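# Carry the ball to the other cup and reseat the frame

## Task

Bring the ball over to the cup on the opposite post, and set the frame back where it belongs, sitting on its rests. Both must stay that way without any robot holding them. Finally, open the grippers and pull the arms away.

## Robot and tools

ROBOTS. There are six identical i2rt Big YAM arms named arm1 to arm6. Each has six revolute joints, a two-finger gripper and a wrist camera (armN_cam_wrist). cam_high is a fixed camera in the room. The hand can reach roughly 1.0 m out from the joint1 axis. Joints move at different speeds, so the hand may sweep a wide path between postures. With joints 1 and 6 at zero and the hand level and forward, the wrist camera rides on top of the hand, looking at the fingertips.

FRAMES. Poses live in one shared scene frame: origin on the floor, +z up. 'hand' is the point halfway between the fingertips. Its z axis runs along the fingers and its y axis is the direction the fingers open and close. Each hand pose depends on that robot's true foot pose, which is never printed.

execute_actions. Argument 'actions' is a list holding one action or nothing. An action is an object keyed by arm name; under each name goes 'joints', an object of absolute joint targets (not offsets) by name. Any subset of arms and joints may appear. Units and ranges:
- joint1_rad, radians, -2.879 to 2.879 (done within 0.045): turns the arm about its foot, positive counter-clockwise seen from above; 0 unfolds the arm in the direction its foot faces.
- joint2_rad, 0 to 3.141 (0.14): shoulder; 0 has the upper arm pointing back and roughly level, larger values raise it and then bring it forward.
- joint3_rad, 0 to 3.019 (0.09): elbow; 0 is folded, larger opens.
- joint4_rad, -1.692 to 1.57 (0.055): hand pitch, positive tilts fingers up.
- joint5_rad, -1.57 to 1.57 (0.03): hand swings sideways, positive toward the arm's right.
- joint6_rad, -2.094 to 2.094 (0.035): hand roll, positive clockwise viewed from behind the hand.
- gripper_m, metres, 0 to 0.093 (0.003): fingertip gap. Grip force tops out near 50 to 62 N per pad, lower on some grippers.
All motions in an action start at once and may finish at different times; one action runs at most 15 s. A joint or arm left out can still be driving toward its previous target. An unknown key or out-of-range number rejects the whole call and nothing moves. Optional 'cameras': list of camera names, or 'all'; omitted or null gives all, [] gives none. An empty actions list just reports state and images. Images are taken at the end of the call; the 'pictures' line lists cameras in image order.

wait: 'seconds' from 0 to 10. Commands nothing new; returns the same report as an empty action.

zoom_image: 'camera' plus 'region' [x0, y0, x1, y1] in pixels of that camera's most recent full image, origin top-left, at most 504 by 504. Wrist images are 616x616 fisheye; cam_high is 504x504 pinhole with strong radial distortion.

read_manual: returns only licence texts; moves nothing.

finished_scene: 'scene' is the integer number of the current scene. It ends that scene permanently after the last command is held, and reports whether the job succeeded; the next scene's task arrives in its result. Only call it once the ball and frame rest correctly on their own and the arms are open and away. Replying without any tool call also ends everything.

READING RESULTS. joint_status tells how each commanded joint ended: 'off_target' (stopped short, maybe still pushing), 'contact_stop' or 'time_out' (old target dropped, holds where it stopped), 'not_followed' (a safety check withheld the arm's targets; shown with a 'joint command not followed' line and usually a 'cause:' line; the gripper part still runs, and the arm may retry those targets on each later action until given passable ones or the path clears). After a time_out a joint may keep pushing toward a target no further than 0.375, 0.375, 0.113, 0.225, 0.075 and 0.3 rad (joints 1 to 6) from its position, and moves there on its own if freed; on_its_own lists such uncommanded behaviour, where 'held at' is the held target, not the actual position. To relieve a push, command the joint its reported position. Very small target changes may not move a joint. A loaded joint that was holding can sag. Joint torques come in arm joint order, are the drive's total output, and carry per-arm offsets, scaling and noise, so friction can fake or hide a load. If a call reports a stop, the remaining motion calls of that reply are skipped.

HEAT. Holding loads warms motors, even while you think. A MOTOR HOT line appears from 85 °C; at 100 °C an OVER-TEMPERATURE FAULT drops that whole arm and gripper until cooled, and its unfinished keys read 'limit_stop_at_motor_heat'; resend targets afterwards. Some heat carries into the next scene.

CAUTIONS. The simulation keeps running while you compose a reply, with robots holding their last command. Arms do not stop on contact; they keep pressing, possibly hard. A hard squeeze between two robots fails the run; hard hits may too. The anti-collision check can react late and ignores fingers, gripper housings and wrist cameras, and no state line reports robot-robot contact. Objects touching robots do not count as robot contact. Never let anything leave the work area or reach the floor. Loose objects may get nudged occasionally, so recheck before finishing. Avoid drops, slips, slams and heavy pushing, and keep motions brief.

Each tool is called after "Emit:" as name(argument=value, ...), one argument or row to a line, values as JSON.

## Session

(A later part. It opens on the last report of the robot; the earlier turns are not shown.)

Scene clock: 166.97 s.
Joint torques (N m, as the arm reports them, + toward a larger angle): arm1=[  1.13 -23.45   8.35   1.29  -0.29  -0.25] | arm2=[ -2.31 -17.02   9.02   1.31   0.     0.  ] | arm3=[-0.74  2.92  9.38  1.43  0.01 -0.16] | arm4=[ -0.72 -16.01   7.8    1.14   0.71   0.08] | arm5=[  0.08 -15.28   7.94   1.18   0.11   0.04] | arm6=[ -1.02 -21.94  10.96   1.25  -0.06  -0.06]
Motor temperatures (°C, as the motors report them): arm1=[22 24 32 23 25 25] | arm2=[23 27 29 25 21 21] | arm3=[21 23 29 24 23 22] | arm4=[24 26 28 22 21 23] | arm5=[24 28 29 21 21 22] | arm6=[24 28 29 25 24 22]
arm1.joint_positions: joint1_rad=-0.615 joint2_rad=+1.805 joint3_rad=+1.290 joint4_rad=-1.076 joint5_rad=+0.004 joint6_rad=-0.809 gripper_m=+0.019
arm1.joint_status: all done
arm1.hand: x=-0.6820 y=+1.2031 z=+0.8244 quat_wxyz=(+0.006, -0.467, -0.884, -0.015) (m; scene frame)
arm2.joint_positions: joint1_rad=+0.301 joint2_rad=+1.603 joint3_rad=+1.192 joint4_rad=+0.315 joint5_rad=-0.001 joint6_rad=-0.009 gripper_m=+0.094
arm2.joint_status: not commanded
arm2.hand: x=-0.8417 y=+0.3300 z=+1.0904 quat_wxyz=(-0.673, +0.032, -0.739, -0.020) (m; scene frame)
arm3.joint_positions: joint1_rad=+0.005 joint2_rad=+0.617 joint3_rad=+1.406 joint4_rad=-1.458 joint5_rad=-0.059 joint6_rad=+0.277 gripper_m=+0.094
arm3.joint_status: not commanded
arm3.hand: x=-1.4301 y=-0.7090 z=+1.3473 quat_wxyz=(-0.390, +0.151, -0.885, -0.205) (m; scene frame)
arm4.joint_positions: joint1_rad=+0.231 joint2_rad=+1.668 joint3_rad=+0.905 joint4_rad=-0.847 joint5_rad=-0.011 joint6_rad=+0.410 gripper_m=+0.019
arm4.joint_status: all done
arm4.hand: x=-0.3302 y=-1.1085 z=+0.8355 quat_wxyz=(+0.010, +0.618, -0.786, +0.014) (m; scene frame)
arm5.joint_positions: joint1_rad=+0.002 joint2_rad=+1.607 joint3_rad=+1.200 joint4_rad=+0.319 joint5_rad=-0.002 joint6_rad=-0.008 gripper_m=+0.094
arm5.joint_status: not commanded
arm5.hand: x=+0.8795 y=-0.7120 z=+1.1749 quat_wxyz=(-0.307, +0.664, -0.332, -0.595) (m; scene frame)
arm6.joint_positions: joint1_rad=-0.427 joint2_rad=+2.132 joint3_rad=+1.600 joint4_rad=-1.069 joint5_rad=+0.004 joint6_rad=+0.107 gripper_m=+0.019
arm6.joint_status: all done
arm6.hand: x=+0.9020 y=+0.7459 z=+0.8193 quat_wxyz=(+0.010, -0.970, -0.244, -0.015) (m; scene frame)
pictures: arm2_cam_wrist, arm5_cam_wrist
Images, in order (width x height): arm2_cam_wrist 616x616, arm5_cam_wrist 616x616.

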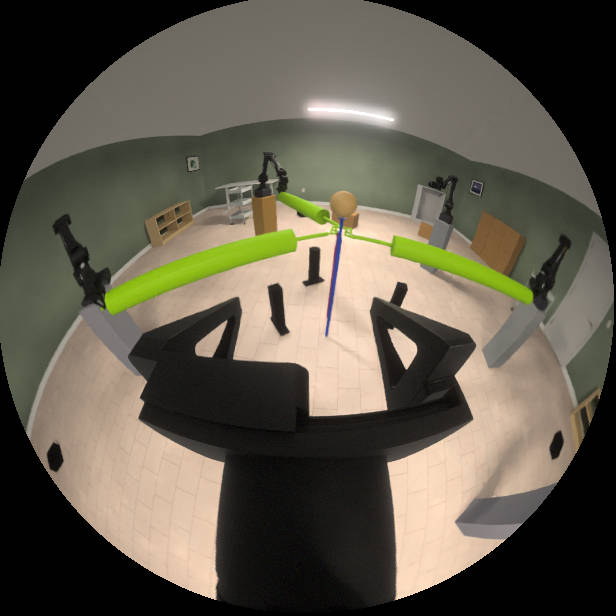

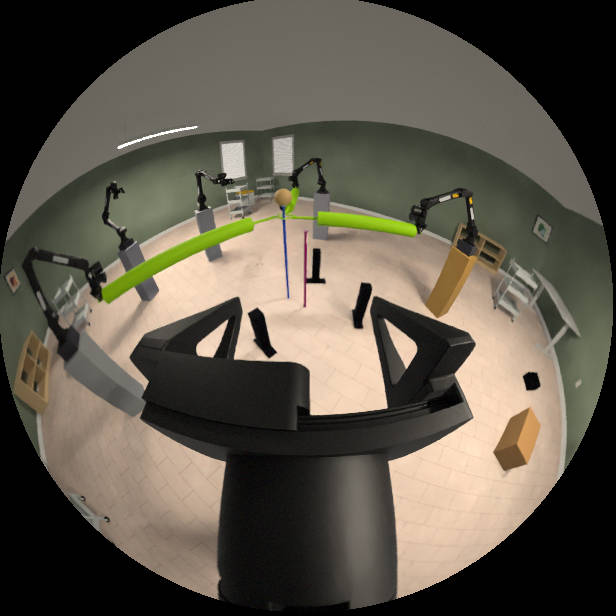

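Emit:
execute_actions(
  actions=[
    {"arm1":{"joints":{"joint1_rad":-0.43,"joint6_rad":-0.615,"joint2_rad":1.745,"joint3_rad":1.27,"joint4_rad":-1.05}},"arm4":{"joints":{"joint1_rad":-0.02,"joint6_rad":0.155,"joint2_rad":1.62,"joint3_rad":0.886,"joint4_rad":-0.825}},"arm6":{"joints":{"joint1_rad":-0.325,"joint6_rad":0.215,"joint2_rad":1.94,"joint3_rad":1.312,"joint4_rad":-0.905}}},
  ],
  cameras=["cam_high"],
)

Emit:
execute_actions(
  actions=[
    {"arm1":{"joints":{"joint1_rad":-0.207,"joint6_rad":-0.39,"joint2_rad":1.77,"joint3_rad":1.31,"joint4_rad":-1.055}},"arm4":{"joints":{"joint1_rad":-0.286,"joint6_rad":-0.11,"joint2_rad":1.68,"joint3_rad":0.975,"joint4_rad":-0.84}},"arm6":{"joints":{"joint1_rad":-0.168,"joint6_rad":0.372,"joint2_rad":1.79,"joint3_rad":1.057,"joint4_rad":-0.805}}},
  ],
  cameras=["cam_high"],
)

Emit:
execute_actions(
  actions=[
    {"arm1":{"joints":{"joint1_rad":-0.11,"joint6_rad":-0.315,"joint2_rad":1.9,"joint3_rad":1.39,"joint4_rad":-1.005}},"arm4":{"joints":{"joint1_rad":-0.5,"joint6_rad":-0.335,"joint2_rad":1.83,"joint3_rad":1.07,"joint4_rad":-0.79}},"arm6":{"joints":{"joint1_rad":-0.06,"joint6_rad":0.455,"joint2_rad":1.8,"joint3_rad":0.9,"joint4_rad":-0.645}}},
  ],
  cameras=[],
)

Emit:
execute_actions(
  actions=[
    {"arm1":{"joints":{"joint1_rad":-0.024,"joint6_rad":-0.238,"joint2_rad":2.027,"joint3_rad":1.475,"joint4_rad":-0.955}},"arm4":{"joints":{"joint1_rad":-0.678,"joint6_rad":-0.533,"joint2_rad":2.0,"joint3_rad":1.19,"joint4_rad":-0.74}},"arm6":{"joints":{"joint1_rad":0.075,"joint6_rad":0.565,"joint2_rad":1.825,"joint3_rad":0.757,"joint4_rad":-0.478}}},
  ],
  cameras=["cam_high","arm1_cam_wrist","arm4_cam_wrist","arm6_cam_wrist"],
)

Scene clock: 182.90 s.
Joint torques (N m, as the arm reports them, + toward a larger angle): arm1=[  0.98 -23.71   7.75   0.56  -0.18  -0.18] | arm2=[ -2.14 -17.13   8.95   1.35  -0.03   0.03] | arm3=[-0.72  2.92  9.37  1.42  0.01 -0.15] | arm4=[ -0.21 -15.97   7.57   0.57   0.16  -0.01] | arm5=[  0.91 -14.7    7.8    1.06   0.09   0.06] | arm6=[ -0.47 -17.37   9.23   0.68   0.06  -0.11]
Motor temperatures (°C, as the motors report them): arm1=[22 25 31 23 25 25] | arm2=[23 27 30 25 21 21] | arm3=[21 23 29 24 23 22] | arm4=[24 26 27 22 22 23] | arm5=[24 28 29 21 21 22] | arm6=[24 29 28 25 24 22]
arm1.joint_positions: joint1_rad=-0.420 joint2_rad=+1.796 joint3_rad=+1.258 joint4_rad=-1.050 joint5_rad=+0.001 joint6_rad=-0.614 gripper_m=+0.019
arm1.joint_status: all done
arm1.hand: x=-0.5840 y=+1.1993 z=+0.8182 quat_wxyz=(+0.005, -0.467, -0.884, -0.014) (m; scene frame)
arm2.joint_positions: joint1_rad=+0.301 joint2_rad=+1.603 joint3_rad=+1.192 joint4_rad=+0.315 joint5_rad=-0.001 joint6_rad=-0.009 gripper_m=+0.094
arm2.joint_status: not commanded
arm2.hand: x=-0.8417 y=+0.3300 z=+1.0904 quat_wxyz=(-0.673, +0.032, -0.739, -0.020) (m; scene frame)
arm3.joint_positions: joint1_rad=+0.005 joint2_rad=+0.617 joint3_rad=+1.406 joint4_rad=-1.458 joint5_rad=-0.059 joint6_rad=+0.277 gripper_m=+0.094
arm3.joint_status: not commanded
arm3.hand: x=-1.4301 y=-0.7090 z=+1.3473 quat_wxyz=(-0.390, +0.151, -0.885, -0.205) (m; scene frame)
arm4.joint_positions: joint1_rad=-0.025 joint2_rad=+1.653 joint3_rad=+0.873 joint4_rad=-0.828 joint5_rad=+0.000 joint6_rad=+0.156 gripper_m=+0.019
arm4.joint_status: all done
arm4.hand: x=-0.2294 y=-1.1136 z=+0.8325 quat_wxyz=(+0.009, +0.617, -0.787, +0.013) (m; scene frame)
arm5.joint_positions: joint1_rad=+0.002 joint2_rad=+1.607 joint3_rad=+1.200 joint4_rad=+0.319 joint5_rad=-0.002 joint6_rad=-0.008 gripper_m=+0.094
arm5.joint_status: not commanded
arm5.hand: x=+0.8795 y=-0.7120 z=+1.1749 quat_wxyz=(-0.307, +0.664, -0.332, -0.595) (m; scene frame)
arm6.joint_positions: joint1_rad=-0.316 joint2_rad=+1.973 joint3_rad=+1.300 joint4_rad=-0.916 joint5_rad=+0.001 joint6_rad=+0.222 gripper_m=+0.019
arm6.joint_status: all done
arm6.hand: x=+1.0006 y=+0.7418 z=+0.8125 quat_wxyz=(+0.008, -0.970, -0.242, -0.010) (m; scene frame)
pictures: cam_high
Images, in order (width x height): cam_high 504x504.

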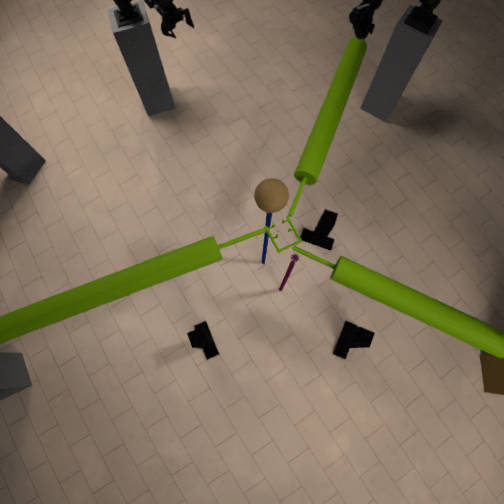

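Scene clock: 184.00 s.
Joint torques (N m, as the arm reports them, + toward a larger angle): arm1=[  1.17 -21.55   9.68   0.48  -0.04  -0.21] | arm2=[ -1.93 -16.66   9.     1.32  -0.02   0.07] | arm3=[-0.73  2.94  9.37  1.42  0.01 -0.16] | arm4=[ -0.47 -16.1    9.12  -0.02   0.06  -0.06] | arm5=[  0.57 -14.75   7.62   1.09   0.09   0.05] | arm6=[  0.1  -15.29   8.84   0.67   0.05  -0.11]
Motor temperatures (°C, as the motors report them): arm1=[22 25 31 23 25 25] | arm2=[23 27 30 25 21 21] | arm3=[21 23 29 24 23 22] | arm4=[24 26 27 22 22 23] | arm5=[24 28 29 21 21 22] | arm6=[24 29 27 25 24 22]
arm1.joint_positions: joint1_rad=-0.199 joint2_rad=+1.797 joint3_rad=+1.267 joint4_rad=-1.050 joint5_rad=+0.000 joint6_rad=-0.387 gripper_m=+0.019
arm1.joint_status: all done
arm1.hand: x=-0.4742 y=+1.2058 z=+0.8213 quat_wxyz=(+0.004, -0.470, -0.883, -0.010) (m; scene frame)
arm2.joint_positions: joint1_rad=+0.301 joint2_rad=+1.603 joint3_rad=+1.192 joint4_rad=+0.315 joint5_rad=-0.001 joint6_rad=-0.009 gripper_m=+0.094
arm2.joint_status: not commanded
arm2.hand: x=-0.8417 y=+0.3300 z=+1.0904 quat_wxyz=(-0.673, +0.032, -0.739, -0.020) (m; scene frame)
arm3.joint_positions: joint1_rad=+0.005 joint2_rad=+0.617 joint3_rad=+1.406 joint4_rad=-1.458 joint5_rad=-0.059 joint6_rad=+0.277 gripper_m=+0.094
arm3.joint_status: not commanded
arm3.hand: x=-1.4301 y=-0.7090 z=+1.3473 quat_wxyz=(-0.390, +0.151, -0.885, -0.205) (m; scene frame)
arm4.joint_positions: joint1_rad=-0.287 joint2_rad=+1.702 joint3_rad=+0.942 joint4_rad=-0.828 joint5_rad=+0.001 joint6_rad=-0.103 gripper_m=+0.019
arm4.joint_status: all done
arm4.hand: x=-0.1217 y=-1.1083 z=+0.8334 quat_wxyz=(+0.003, +0.616, -0.788, +0.004) (m; scene frame)
arm5.joint_positions: joint1_rad=+0.002 joint2_rad=+1.607 joint3_rad=+1.200 joint4_rad=+0.319 joint5_rad=-0.002 joint6_rad=-0.008 gripper_m=+0.094
arm5.joint_status: not commanded
arm5.hand: x=+0.8795 y=-0.7120 z=+1.1749 quat_wxyz=(-0.307, +0.664, -0.332, -0.595) (m; scene frame)
arm6.joint_positions: joint1_rad=-0.161 joint2_rad=+1.814 joint3_rad=+1.040 joint4_rad=-0.816 joint5_rad=+0.002 joint6_rad=+0.378 gripper_m=+0.019
arm6.joint_status: all done
arm6.hand: x=+1.1096 y=+0.7448 z=+0.8130 quat_wxyz=(+0.010, -0.970, -0.242, -0.009) (m; scene frame)
pictures: cam_high
Images, in order (width x height): cam_high 504x504.

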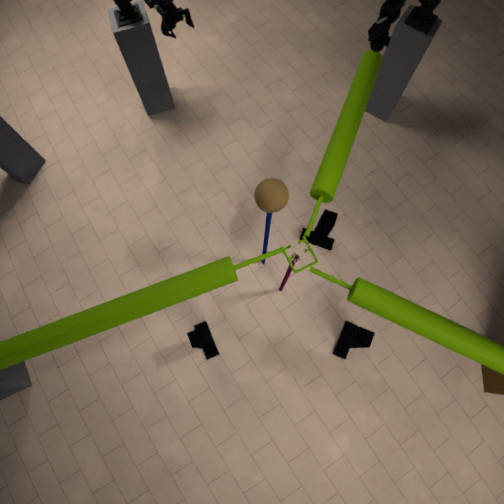

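Scene clock: 184.97 s.
Joint torques (N m, as the arm reports them, + toward a larger angle): arm1=[  1.51 -25.22  10.32   0.21  -0.05  -0.16] | arm2=[ -1.72 -17.26   8.94   1.35  -0.05   0.02] | arm3=[-0.79  2.93  9.36  1.43  0.01 -0.16] | arm4=[ -0.35 -18.86   8.84   0.27  -0.11  -0.05] | arm5=[  0.14 -15.01   7.77   1.01   0.12   0.04] | arm6=[ -0.64 -12.05   7.8    0.76   0.12  -0.08]
Motor temperatures (°C, as the motors report them): arm1=[22 25 31 23 25 25] | arm2=[23 27 30 25 21 21] | arm3=[21 23 29 24 23 22] | arm4=[24 26 27 22 22 23] | arm5=[24 28 29 21 21 22] | arm6=[24 29 27 25 24 22]
arm1.joint_positions: joint1_rad=-0.103 joint2_rad=+1.945 joint3_rad=+1.341 joint4_rad=-0.996 joint5_rad=+0.001 joint6_rad=-0.313 gripper_m=+0.019
arm1.joint_status: all done
arm1.hand: x=-0.4185 y=+1.1892 z=+0.7711 quat_wxyz=(+0.012, -0.459, -0.888, -0.017) (m; scene frame)
arm2.joint_positions: joint1_rad=+0.301 joint2_rad=+1.603 joint3_rad=+1.192 joint4_rad=+0.315 joint5_rad=-0.001 joint6_rad=-0.009 gripper_m=+0.094
arm2.joint_status: not commanded
arm2.hand: x=-0.8417 y=+0.3300 z=+1.0904 quat_wxyz=(-0.673, +0.032, -0.739, -0.020) (m; scene frame)
arm3.joint_positions: joint1_rad=+0.005 joint2_rad=+0.617 joint3_rad=+1.406 joint4_rad=-1.458 joint5_rad=-0.059 joint6_rad=+0.277 gripper_m=+0.094
arm3.joint_status: not commanded
arm3.hand: x=-1.4301 y=-0.7090 z=+1.3473 quat_wxyz=(-0.390, +0.151, -0.885, -0.205) (m; scene frame)
arm4.joint_positions: joint1_rad=-0.503 joint2_rad=+1.861 joint3_rad=+1.034 joint4_rad=-0.786 joint5_rad=+0.005 joint6_rad=-0.330 gripper_m=+0.019
arm4.joint_status: all done
arm4.hand: x=-0.0244 y=-1.1203 z=+0.7928 quat_wxyz=(+0.015, +0.620, -0.784, +0.009) (m; scene frame)
arm5.joint_positions: joint1_rad=+0.002 joint2_rad=+1.607 joint3_rad=+1.200 joint4_rad=+0.319 joint5_rad=-0.002 joint6_rad=-0.008 gripper_m=+0.094
arm5.joint_status: not commanded
arm5.hand: x=+0.8795 y=-0.7120 z=+1.1749 quat_wxyz=(-0.307, +0.664, -0.332, -0.595) (m; scene frame)
arm6.joint_positions: joint1_rad=-0.056 joint2_rad=+1.819 joint3_rad=+0.884 joint4_rad=-0.660 joint5_rad=+0.000 joint6_rad=+0.461 gripper_m=+0.019
arm6.joint_status: all done
arm6.hand: x=+1.1730 y=+0.7543 z=+0.7722 quat_wxyz=(+0.011, -0.968, -0.252, -0.011) (m; scene frame)
pictures: none
No camera images: the call's "cameras" was empty. Leave "cameras" out to get every camera's image.

Scene clock: 185.90 s.
Joint torques (N m, as the arm reports them, + toward a larger angle): arm1=[  1.34 -27.4    9.3    0.12   0.04  -0.11] | arm2=[ -1.94 -16.93   8.92   1.4   -0.08   0.01] | arm3=[-0.73  2.9   9.36  1.43  0.01 -0.16] | arm4=[ -0.18 -20.87   7.83   0.13  -0.24  -0.08] | arm5=[  0.1  -15.51   7.76   0.97   0.11   0.06] | arm6=[  0.13 -10.43   5.77   1.01   0.09  -0.17]
Motor temperatures (°C, as the motors report them): arm1=[22 25 31 23 25 25] | arm2=[23 28 30 25 21 21] | arm3=[21 23 29 24 23 22] | arm4=[24 26 27 22 22 23] | arm5=[24 28 29 21 21 22] | arm6=[24 28 27 25 24 22]
arm1.joint_positions: joint1_rad=-0.016 joint2_rad=+2.072 joint3_rad=+1.430 joint4_rad=-0.947 joint5_rad=-0.002 joint6_rad=-0.240 gripper_m=+0.019
arm1.joint_status: all done
arm1.hand: x=-0.3612 y=+1.1738 z=+0.7316 quat_wxyz=(+0.007, -0.453, -0.891, -0.013) (m; scene frame)
arm2.joint_positions: joint1_rad=+0.301 joint2_rad=+1.603 joint3_rad=+1.192 joint4_rad=+0.315 joint5_rad=-0.001 joint6_rad=-0.009 gripper_m=+0.094
arm2.joint_status: not commanded
arm2.hand: x=-0.8417 y=+0.3300 z=+1.0904 quat_wxyz=(-0.673, +0.032, -0.739, -0.020) (m; scene frame)
arm3.joint_positions: joint1_rad=+0.005 joint2_rad=+0.617 joint3_rad=+1.406 joint4_rad=-1.458 joint5_rad=-0.059 joint6_rad=+0.277 gripper_m=+0.094
arm3.joint_status: not commanded
arm3.hand: x=-1.4301 y=-0.7090 z=+1.3473 quat_wxyz=(-0.390, +0.151, -0.885, -0.205) (m; scene frame)
arm4.joint_positions: joint1_rad=-0.682 joint2_rad=+2.029 joint3_rad=+1.166 joint4_rad=-0.732 joint5_rad=+0.006 joint6_rad=-0.524 gripper_m=+0.019
arm4.joint_status: all done
arm4.hand: x=+0.0720 y=-1.1319 z=+0.7502 quat_wxyz=(+0.007, +0.627, -0.779, +0.004) (m; scene frame)
arm5.joint_positions: joint1_rad=+0.002 joint2_rad=+1.607 joint3_rad=+1.200 joint4_rad=+0.319 joint5_rad=-0.002 joint6_rad=-0.008 gripper_m=+0.094
arm5.joint_status: not commanded
arm5.hand: x=+0.8795 y=-0.7120 z=+1.1749 quat_wxyz=(-0.307, +0.664, -0.332, -0.595) (m; scene frame)
arm6.joint_positions: joint1_rad=+0.077 joint2_rad=+1.842 joint3_rad=+0.748 joint4_rad=-0.490 joint5_rad=+0.001 joint6_rad=+0.577 gripper_m=+0.019
arm6.joint_status: all done
arm6.hand: x=+1.2374 y=+0.7640 z=+0.7365 quat_wxyz=(+0.009, -0.965, -0.261, -0.006) (m; scene frame)
pictures: arm1_cam_wrist, arm4_cam_wrist, arm6_cam_wrist, cam_high
Images, in order (width x height): arm1_cam_wrist 616x616, arm4_cam_wrist 616x616, arm6_cam_wrist 616x616, cam_high 504x504.

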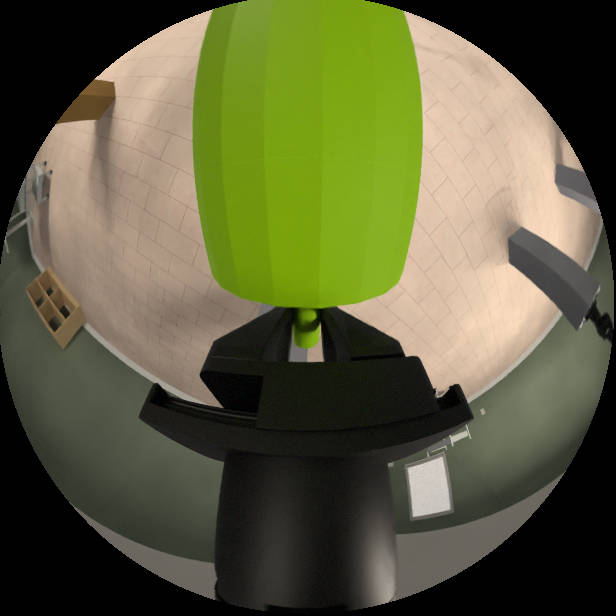

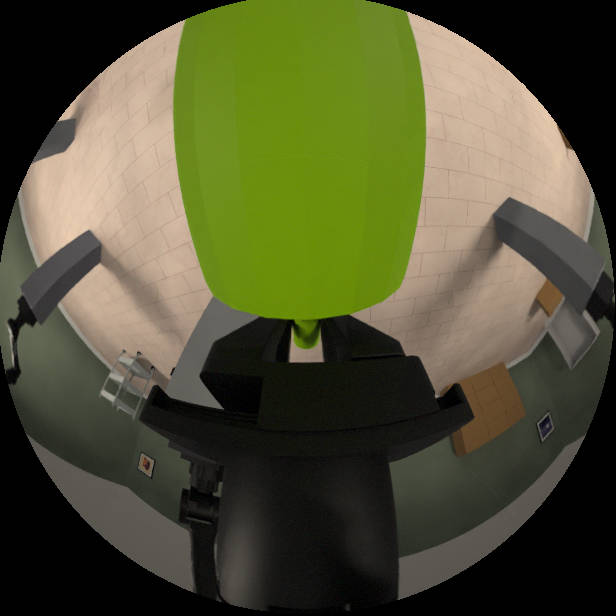

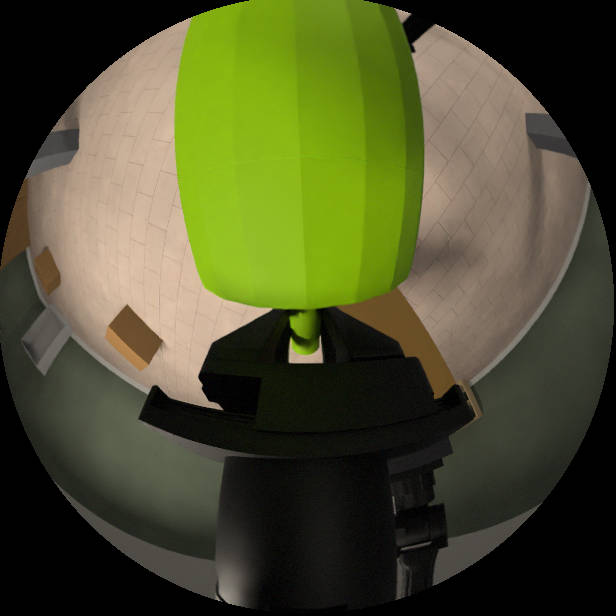

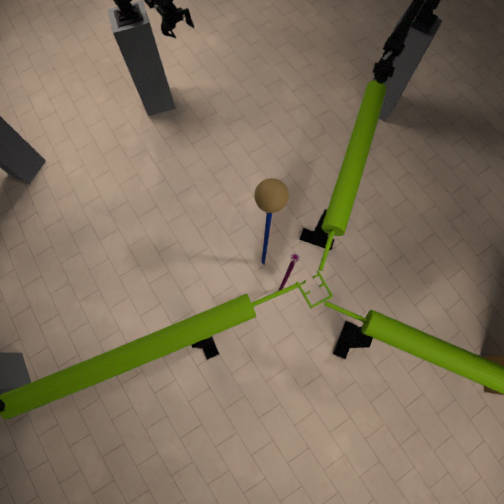

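Emit:
execute_actions(
  actions=[
    {"arm1":{"joints":{"joint2_rad":2.227,"joint3_rad":1.45,"joint4_rad":-0.73}},"arm4":{"joints":{"joint2_rad":2.257,"joint3_rad":1.215,"joint4_rad":-0.51}},"arm6":{"joints":{"joint2_rad":2.188,"joint3_rad":0.815,"joint4_rad":-0.165}}},
  ],
  cameras=[],
)

Emit:
execute_actions(
  actions=[
    {"arm1":{"joints":{"joint2_rad":2.478,"joint3_rad":1.53,"joint4_rad":-0.56}},"arm4":{"joints":{"joint2_rad":2.55,"joint3_rad":1.34,"joint4_rad":-0.348}},"arm6":{"joints":{"joint2_rad":2.547,"joint3_rad":0.974,"joint4_rad":0.03}}},
  ],
  cameras=[],
)

Emit:
execute_actions(
  actions=[
    {"arm1":{"joints":{"joint2_rad":2.608,"joint3_rad":1.598,"joint4_rad":-0.505}},"arm4":{"joints":{"joint2_rad":2.692,"joint3_rad":1.43,"joint4_rad":-0.302}},"arm6":{"joints":{"joint2_rad":2.702,"joint3_rad":1.077,"joint4_rad":0.078}}},
  ],
  cameras=["cam_high"],
)

Emit:
zoom_image(
  camera="cam_high",
  region=[220, 180, 380, 340],
)

Scene clock: 195.17 s.
Joint torques (N m, as the arm reports them, + toward a larger angle): arm1=[  1.64 -29.74   6.72   0.59  -0.07  -0.16] | arm2=[ -2.12 -16.87   8.86   1.23  -0.04   0.02] | arm3=[-0.71  2.86  9.37  1.43  0.01 -0.16] | arm4=[ -0.73 -22.62   5.97   0.25  -0.05  -0.1 ] | arm5=[  0.5  -15.26   7.84   1.12   0.09   0.08] | arm6=[ -0.03 -14.06   2.95   0.28   0.13  -0.22]
Motor temperatures (°C, as the motors report them): arm1=[22 25 31 23 25 25] | arm2=[23 28 30 25 21 21] | arm3=[21 23 29 24 23 22] | arm4=[24 27 27 22 21 23] | arm5=[24 28 29 21 21 22] | arm6=[24 28 26 25 24 22]
arm1.joint_positions: joint1_rad=-0.022 joint2_rad=+2.290 joint3_rad=+1.428 joint4_rad=-0.730 joint5_rad=+0.000 joint6_rad=-0.240 gripper_m=+0.019
arm1.joint_status: all done
arm1.hand: x=-0.3641 y=+1.1734 z=+0.6106 quat_wxyz=(+0.009, -0.456, -0.890, -0.014) (m; scene frame)
arm2.joint_positions: joint1_rad=+0.301 joint2_rad=+1.603 joint3_rad=+1.192 joint4_rad=+0.315 joint5_rad=-0.001 joint6_rad=-0.009 gripper_m=+0.094
arm2.joint_status: not commanded
arm2.hand: x=-0.8417 y=+0.3300 z=+1.0904 quat_wxyz=(-0.673, +0.032, -0.739, -0.020) (m; scene frame)
arm3.joint_positions: joint1_rad=+0.005 joint2_rad=+0.617 joint3_rad=+1.406 joint4_rad=-1.458 joint5_rad=-0.059 joint6_rad=+0.277 gripper_m=+0.094
arm3.joint_status: not commanded
arm3.hand: x=-1.4301 y=-0.7090 z=+1.3473 quat_wxyz=(-0.390, +0.151, -0.885, -0.205) (m; scene frame)
arm4.joint_positions: joint1_rad=-0.673 joint2_rad=+2.295 joint3_rad=+1.192 joint4_rad=-0.507 joint5_rad=+0.002 joint6_rad=-0.522 gripper_m=+0.019
arm4.joint_status: all done
arm4.hand: x=+0.0650 y=-1.1326 z=+0.6287 quat_wxyz=(+0.015, +0.629, -0.777, +0.003) (m; scene frame)
arm5.joint_positions: joint1_rad=+0.002 joint2_rad=+1.607 joint3_rad=+1.200 joint4_rad=+0.319 joint5_rad=-0.002 joint6_rad=-0.008 gripper_m=+0.094
arm5.joint_status: not commanded
arm5.hand: x=+0.8795 y=-0.7120 z=+1.1749 quat_wxyz=(-0.307, +0.664, -0.332, -0.595) (m; scene frame)
arm6.joint_positions: joint1_rad=+0.074 joint2_rad=+2.209 joint3_rad=+0.805 joint4_rad=-0.170 joint5_rad=+0.001 joint6_rad=+0.579 gripper_m=+0.019
arm6.joint_status: all done
arm6.hand: x=+1.2348 y=+0.7618 z=+0.6162 quat_wxyz=(+0.005, -0.966, -0.258, -0.002) (m; scene frame)
pictures: none
No camera images: the call's "cameras" was empty. Leave "cameras" out to get every camera's image.

Scene clock: 196.23 s.
Joint torques (N m, as the arm reports them, + toward a larger angle): arm1=[  2.14 -28.92   6.02   0.27   0.03  -0.13] | arm2=[ -1.74 -17.29   8.77   1.35  -0.04   0.03] | arm3=[-0.74  2.93  9.37  1.42  0.01 -0.16] | arm4=[ -0.91 -23.6    4.12   0.46   0.02  -0.1 ] | arm5=[ -0.02 -15.3    7.7    1.13   0.08   0.05] | arm6=[ -0.11 -15.04   0.22   0.58   0.05  -0.16]
Motor temperatures (°C, as the motors report them): arm1=[22 25 31 23 25 25] | arm2=[23 28 30 25 21 21] | arm3=[21 23 29 24 23 22] | arm4=[24 27 27 22 21 23] | arm5=[24 28 29 21 21 22] | arm6=[24 28 26 25 24 22]
arm1.joint_positions: joint1_rad=-0.026 joint2_rad=+2.534 joint3_rad=+1.504 joint4_rad=-0.556 joint5_rad=-0.001 joint6_rad=-0.240 gripper_m=+0.019
arm1.joint_status: all done
arm1.hand: x=-0.3661 y=+1.1755 z=+0.4932 quat_wxyz=(+0.007, -0.458, -0.889, -0.012) (m; scene frame)
arm2.joint_positions: joint1_rad=+0.301 joint2_rad=+1.603 joint3_rad=+1.192 joint4_rad=+0.315 joint5_rad=-0.001 joint6_rad=-0.009 gripper_m=+0.094
arm2.joint_status: not commanded
arm2.hand: x=-0.8417 y=+0.3300 z=+1.0904 quat_wxyz=(-0.673, +0.032, -0.739, -0.020) (m; scene frame)
arm3.joint_positions: joint1_rad=+0.005 joint2_rad=+0.617 joint3_rad=+1.406 joint4_rad=-1.458 joint5_rad=-0.059 joint6_rad=+0.277 gripper_m=+0.094
arm3.joint_status: not commanded
arm3.hand: x=-1.4301 y=-0.7090 z=+1.3473 quat_wxyz=(-0.390, +0.151, -0.885, -0.205) (m; scene frame)
arm4.joint_positions: joint1_rad=-0.672 joint2_rad=+2.586 joint3_rad=+1.327 joint4_rad=-0.349 joint5_rad=+0.001 joint6_rad=-0.521 gripper_m=+0.019
arm4.joint_status: all done
arm4.hand: x=+0.0654 y=-1.1306 z=+0.5095 quat_wxyz=(+0.014, +0.629, -0.777, +0.003) (m; scene frame)
arm5.joint_positions: joint1_rad=+0.002 joint2_rad=+1.607 joint3_rad=+1.200 joint4_rad=+0.319 joint5_rad=-0.002 joint6_rad=-0.008 gripper_m=+0.094
arm5.joint_status: not commanded
arm5.hand: x=+0.8795 y=-0.7120 z=+1.1749 quat_wxyz=(-0.307, +0.664, -0.332, -0.595) (m; scene frame)
arm6.joint_positions: joint1_rad=+0.073 joint2_rad=+2.568 joint3_rad=+0.970 joint4_rad=+0.022 joint5_rad=+0.003 joint6_rad=+0.581 gripper_m=+0.019
arm6.joint_status: all done
arm6.hand: x=+1.2344 y=+0.7629 z=+0.4957 quat_wxyz=(+0.006, -0.966, -0.257, -0.003) (m; scene frame)
pictures: none
No camera images: the call's "cameras" was empty. Leave "cameras" out to get every camera's image.

Scene clock: 197.13 s.
Joint torques (N m, as the arm reports them, + toward a larger angle): arm1=[  1.28 -29.45   5.62   0.7    0.    -0.09] | arm2=[ -2.14 -16.95   8.86   1.31  -0.01   0.04] | arm3=[-0.75  2.87  9.38  1.42  0.01 -0.16] | arm4=[ -0.47 -22.98   3.41   0.55   0.2   -0.11] | arm5=[  0.07 -15.3    7.71   1.18   0.16   0.03] | arm6=[ -1.13 -15.65  -0.11   0.43   0.02  -0.14]
Motor temperatures (°C, as the motors report them): arm1=[22 25 31 23 25 25] | arm2=[23 28 30 25 21 21] | arm3=[21 23 29 24 23 22] | arm4=[24 27 27 22 21 23] | arm5=[24 28 29 21 21 22] | arm6=[24 28 26 25 24 22]
arm1.joint_positions: joint1_rad=-0.026 joint2_rad=+2.651 joint3_rad=+1.571 joint4_rad=-0.506 joint5_rad=+0.000 joint6_rad=-0.240 gripper_m=+0.019
arm1.joint_status: all done
arm1.hand: x=-0.3660 y=+1.1761 z=+0.4420 quat_wxyz=(+0.007, -0.458, -0.889, -0.012) (m; scene frame)
arm2.joint_positions: joint1_rad=+0.301 joint2_rad=+1.603 joint3_rad=+1.192 joint4_rad=+0.315 joint5_rad=-0.001 joint6_rad=-0.009 gripper_m=+0.094
arm2.joint_status: not commanded
arm2.hand: x=-0.8417 y=+0.3300 z=+1.0904 quat_wxyz=(-0.673, +0.032, -0.739, -0.020) (m; scene frame)
arm3.joint_positions: joint1_rad=+0.005 joint2_rad=+0.617 joint3_rad=+1.406 joint4_rad=-1.458 joint5_rad=-0.059 joint6_rad=+0.277 gripper_m=+0.094
arm3.joint_status: not commanded
arm3.hand: x=-1.4301 y=-0.7090 z=+1.3473 quat_wxyz=(-0.390, +0.151, -0.885, -0.205) (m; scene frame)
arm4.joint_positions: joint1_rad=-0.674 joint2_rad=+2.723 joint3_rad=+1.422 joint4_rad=-0.304 joint5_rad=-0.003 joint6_rad=-0.522 gripper_m=+0.019
arm4.joint_status: all done
arm4.hand: x=+0.0670 y=-1.1296 z=+0.4548 quat_wxyz=(+0.013, +0.629, -0.778, +0.001) (m; scene frame)
arm5.joint_positions: joint1_rad=+0.002 joint2_rad=+1.607 joint3_rad=+1.200 joint4_rad=+0.319 joint5_rad=-0.002 joint6_rad=-0.008 gripper_m=+0.094
arm5.joint_status: not commanded
arm5.hand: x=+0.8795 y=-0.7120 z=+1.1749 quat_wxyz=(-0.307, +0.664, -0.332, -0.595) (m; scene frame)
arm6.joint_positions: joint1_rad=+0.075 joint2_rad=+2.725 joint3_rad=+1.076 joint4_rad=+0.072 joint5_rad=+0.005 joint6_rad=+0.581 gripper_m=+0.019
arm6.joint_status: all done
arm6.hand: x=+1.2351 y=+0.7636 z=+0.4396 quat_wxyz=(+0.007, -0.966, -0.258, -0.002) (m; scene frame)
pictures: cam_high
Images, in order (width x height): cam_high 504x504.

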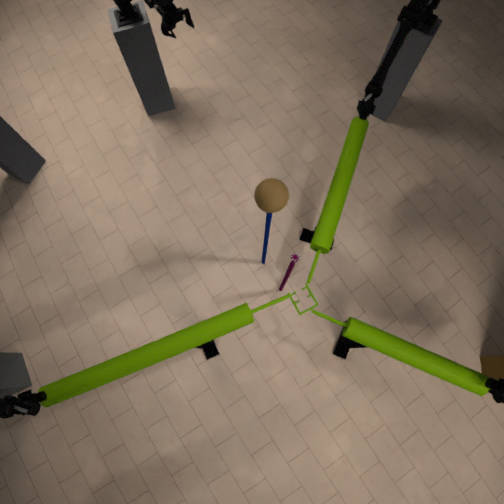

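Region (220, 180, 380, 340) of cam_high's 504x504 image, scaled by 3.150, with more detail than that image has.

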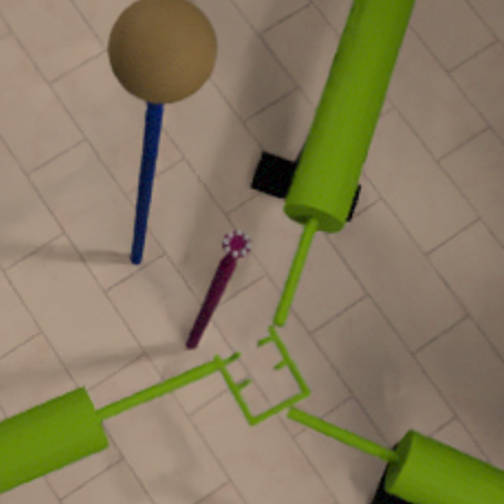

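Matches. Release and clear.

Emit:
execute_actions(
  actions=[
    {"arm1":{"joints":{"gripper_m":0.093}},"arm4":{"joints":{"gripper_m":0.093}},"arm6":{"joints":{"gripper_m":0.093}}},
  ],
  cameras=[],
)

Emit:
execute_actions(
  actions=[
    {"arm1":{"joints":{"joint2_rad":2.4,"joint3_rad":1.35,"joint4_rad":-0.65}},"arm4":{"joints":{"joint2_rad":2.45,"joint3_rad":1.15,"joint4_rad":-0.4}},"arm6":{"joints":{"joint2_rad":2.4,"joint3_rad":0.78,"joint4_rad":-0.05}}},
  ],
  cameras=["cam_high"],
)

Emit:
finished_scene(
  scene=1,
)

Scene clock: 201.60 s.
Joint torques (N m, as the arm reports them, + toward a larger angle): arm1=[  2.87 -27.5    5.74   0.6   -0.02  -0.11] | arm2=[ -1.69 -16.95   8.94   1.29  -0.06   0.01] | arm3=[-0.72  2.91  9.37  1.42  0.01 -0.16] | arm4=[ -0.62 -21.68   3.62   0.59   0.19  -0.09] | arm5=[  0.16 -16.03   7.67   1.13   0.09   0.04] | arm6=[  0.3  -14.61  -0.13   0.45  -0.02  -0.1 ]
Motor temperatures (°C, as the motors report them): arm1=[22 26 30 23 25 25] | arm2=[23 28 30 25 21 21] | arm3=[21 23 29 24 23 22] | arm4=[24 28 26 22 21 23] | arm5=[24 28 30 21 21 22] | arm6=[24 28 25 25 24 22]
arm1.joint_positions: joint1_rad=-0.026 joint2_rad=+2.631 joint3_rad=+1.571 joint4_rad=-0.506 joint5_rad=+0.000 joint6_rad=-0.240 gripper_m=+0.093
arm1.joint_status: all done
arm1.hand: x=-0.3626 y=+1.1675 z=+0.4528 quat_wxyz=(-0.001, -0.458, -0.889, -0.005) (m; scene frame)
arm2.joint_positions: joint1_rad=+0.301 joint2_rad=+1.603 joint3_rad=+1.192 joint4_rad=+0.315 joint5_rad=-0.001 joint6_rad=-0.009 gripper_m=+0.094
arm2.joint_status: not commanded
arm2.hand: x=-0.8417 y=+0.3300 z=+1.0904 quat_wxyz=(-0.673, +0.032, -0.739, -0.020) (m; scene frame)
arm3.joint_positions: joint1_rad=+0.005 joint2_rad=+0.617 joint3_rad=+1.406 joint4_rad=-1.458 joint5_rad=-0.059 joint6_rad=+0.277 gripper_m=+0.094
arm3.joint_status: not commanded
arm3.hand: x=-1.4301 y=-0.7090 z=+1.3473 quat_wxyz=(-0.390, +0.151, -0.885, -0.205) (m; scene frame)
arm4.joint_positions: joint1_rad=-0.674 joint2_rad=+2.704 joint3_rad=+1.422 joint4_rad=-0.304 joint5_rad=-0.003 joint6_rad=-0.523 gripper_m=+0.093
arm4.joint_status: all done
arm4.hand: x=+0.0735 y=-1.1223 z=+0.4638 quat_wxyz=(+0.004, +0.629, -0.777, -0.001) (m; scene frame)
arm5.joint_positions: joint1_rad=+0.002 joint2_rad=+1.607 joint3_rad=+1.200 joint4_rad=+0.319 joint5_rad=-0.002 joint6_rad=-0.008 gripper_m=+0.094
arm5.joint_status: not commanded
arm5.hand: x=+0.8795 y=-0.7120 z=+1.1749 quat_wxyz=(-0.307, +0.664, -0.332, -0.595) (m; scene frame)
arm6.joint_positions: joint1_rad=+0.075 joint2_rad=+2.716 joint3_rad=+1.076 joint4_rad=+0.072 joint5_rad=+0.004 joint6_rad=+0.576 gripper_m=+0.093
arm6.joint_status: all done
arm6.hand: x=+1.2332 y=+0.7595 z=+0.4424 quat_wxyz=(+0.004, -0.966, -0.260, +0.001) (m; scene frame)
pictures: none
No camera images: the call's "cameras" was empty. Leave "cameras" out to get every camera's image.

Scene clock: 202.70 s.
Joint torques (N m, as the arm reports them, + toward a larger angle): arm1=[  2.18 -21.98   4.29  -0.26   0.    -0.15] | arm2=[ -1.81 -16.84   8.91   1.38  -0.03   0.04] | arm3=[-0.73  2.96  9.37  1.42  0.01 -0.15] | arm4=[ -0.81 -17.79   2.46  -0.32   0.2   -0.09] | arm5=[ -0.01 -15.21   7.83   1.     0.09   0.04] | arm6=[ -0.19 -11.28  -0.48  -0.05  -0.01  -0.18]
Motor temperatures (°C, as the motors report them): arm1=[22 26 30 23 25 25] | arm2=[23 28 30 25 21 21] | arm3=[21 23 29 24 23 22] | arm4=[24 28 26 22 21 23] | arm5=[24 28 30 21 21 22] | arm6=[24 28 25 25 24 22]
arm1.joint_positions: joint1_rad=-0.026 joint2_rad=+2.399 joint3_rad=+1.348 joint4_rad=-0.636 joint5_rad=+0.000 joint6_rad=-0.240 gripper_m=+0.093
arm1.joint_status: all done
arm1.hand: x=-0.3873 y=+1.2274 z=+0.5370 quat_wxyz=(+0.045, -0.457, -0.887, -0.045) (m; scene frame)
arm2.joint_positions: joint1_rad=+0.301 joint2_rad=+1.603 joint3_rad=+1.192 joint4_rad=+0.315 joint5_rad=-0.001 joint6_rad=-0.009 gripper_m=+0.094
arm2.joint_status: not commanded
arm2.hand: x=-0.8417 y=+0.3300 z=+1.0904 quat_wxyz=(-0.673, +0.032, -0.739, -0.020) (m; scene frame)
arm3.joint_positions: joint1_rad=+0.005 joint2_rad=+0.617 joint3_rad=+1.406 joint4_rad=-1.458 joint5_rad=-0.059 joint6_rad=+0.277 gripper_m=+0.094
arm3.joint_status: not commanded
arm3.hand: x=-1.4301 y=-0.7090 z=+1.3473 quat_wxyz=(-0.390, +0.151, -0.885, -0.205) (m; scene frame)
arm4.joint_positions: joint1_rad=-0.674 joint2_rad=+2.441 joint3_rad=+1.155 joint4_rad=-0.386 joint5_rad=-0.003 joint6_rad=-0.524 gripper_m=+0.093
arm4.joint_status: all done
arm4.hand: x=+0.0325 y=-1.1679 z=+0.5574 quat_wxyz=(+0.046, +0.629, -0.776, +0.006) (m; scene frame)
arm5.joint_positions: joint1_rad=+0.002 joint2_rad=+1.607 joint3_rad=+1.200 joint4_rad=+0.319 joint5_rad=-0.002 joint6_rad=-0.008 gripper_m=+0.094
arm5.joint_status: not commanded
arm5.hand: x=+0.8795 y=-0.7120 z=+1.1749 quat_wxyz=(-0.307, +0.664, -0.332, -0.595) (m; scene frame)
arm6.joint_positions: joint1_rad=+0.075 joint2_rad=+2.398 joint3_rad=+0.786 joint4_rad=-0.044 joint5_rad=+0.004 joint6_rad=+0.576 gripper_m=+0.093
arm6.joint_status: all done
arm6.hand: x=+1.2595 y=+0.8110 z=+0.5552 quat_wxyz=(+0.036, -0.964, -0.260, -0.029) (m; scene frame)
pictures: cam_high
Images, in order (width x height): cam_high 504x504.

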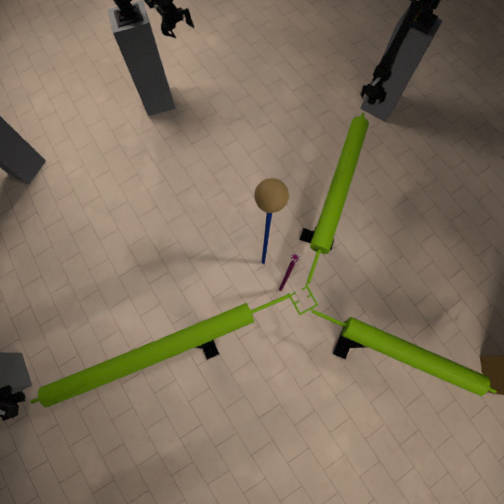

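The scene is finished: the task was done.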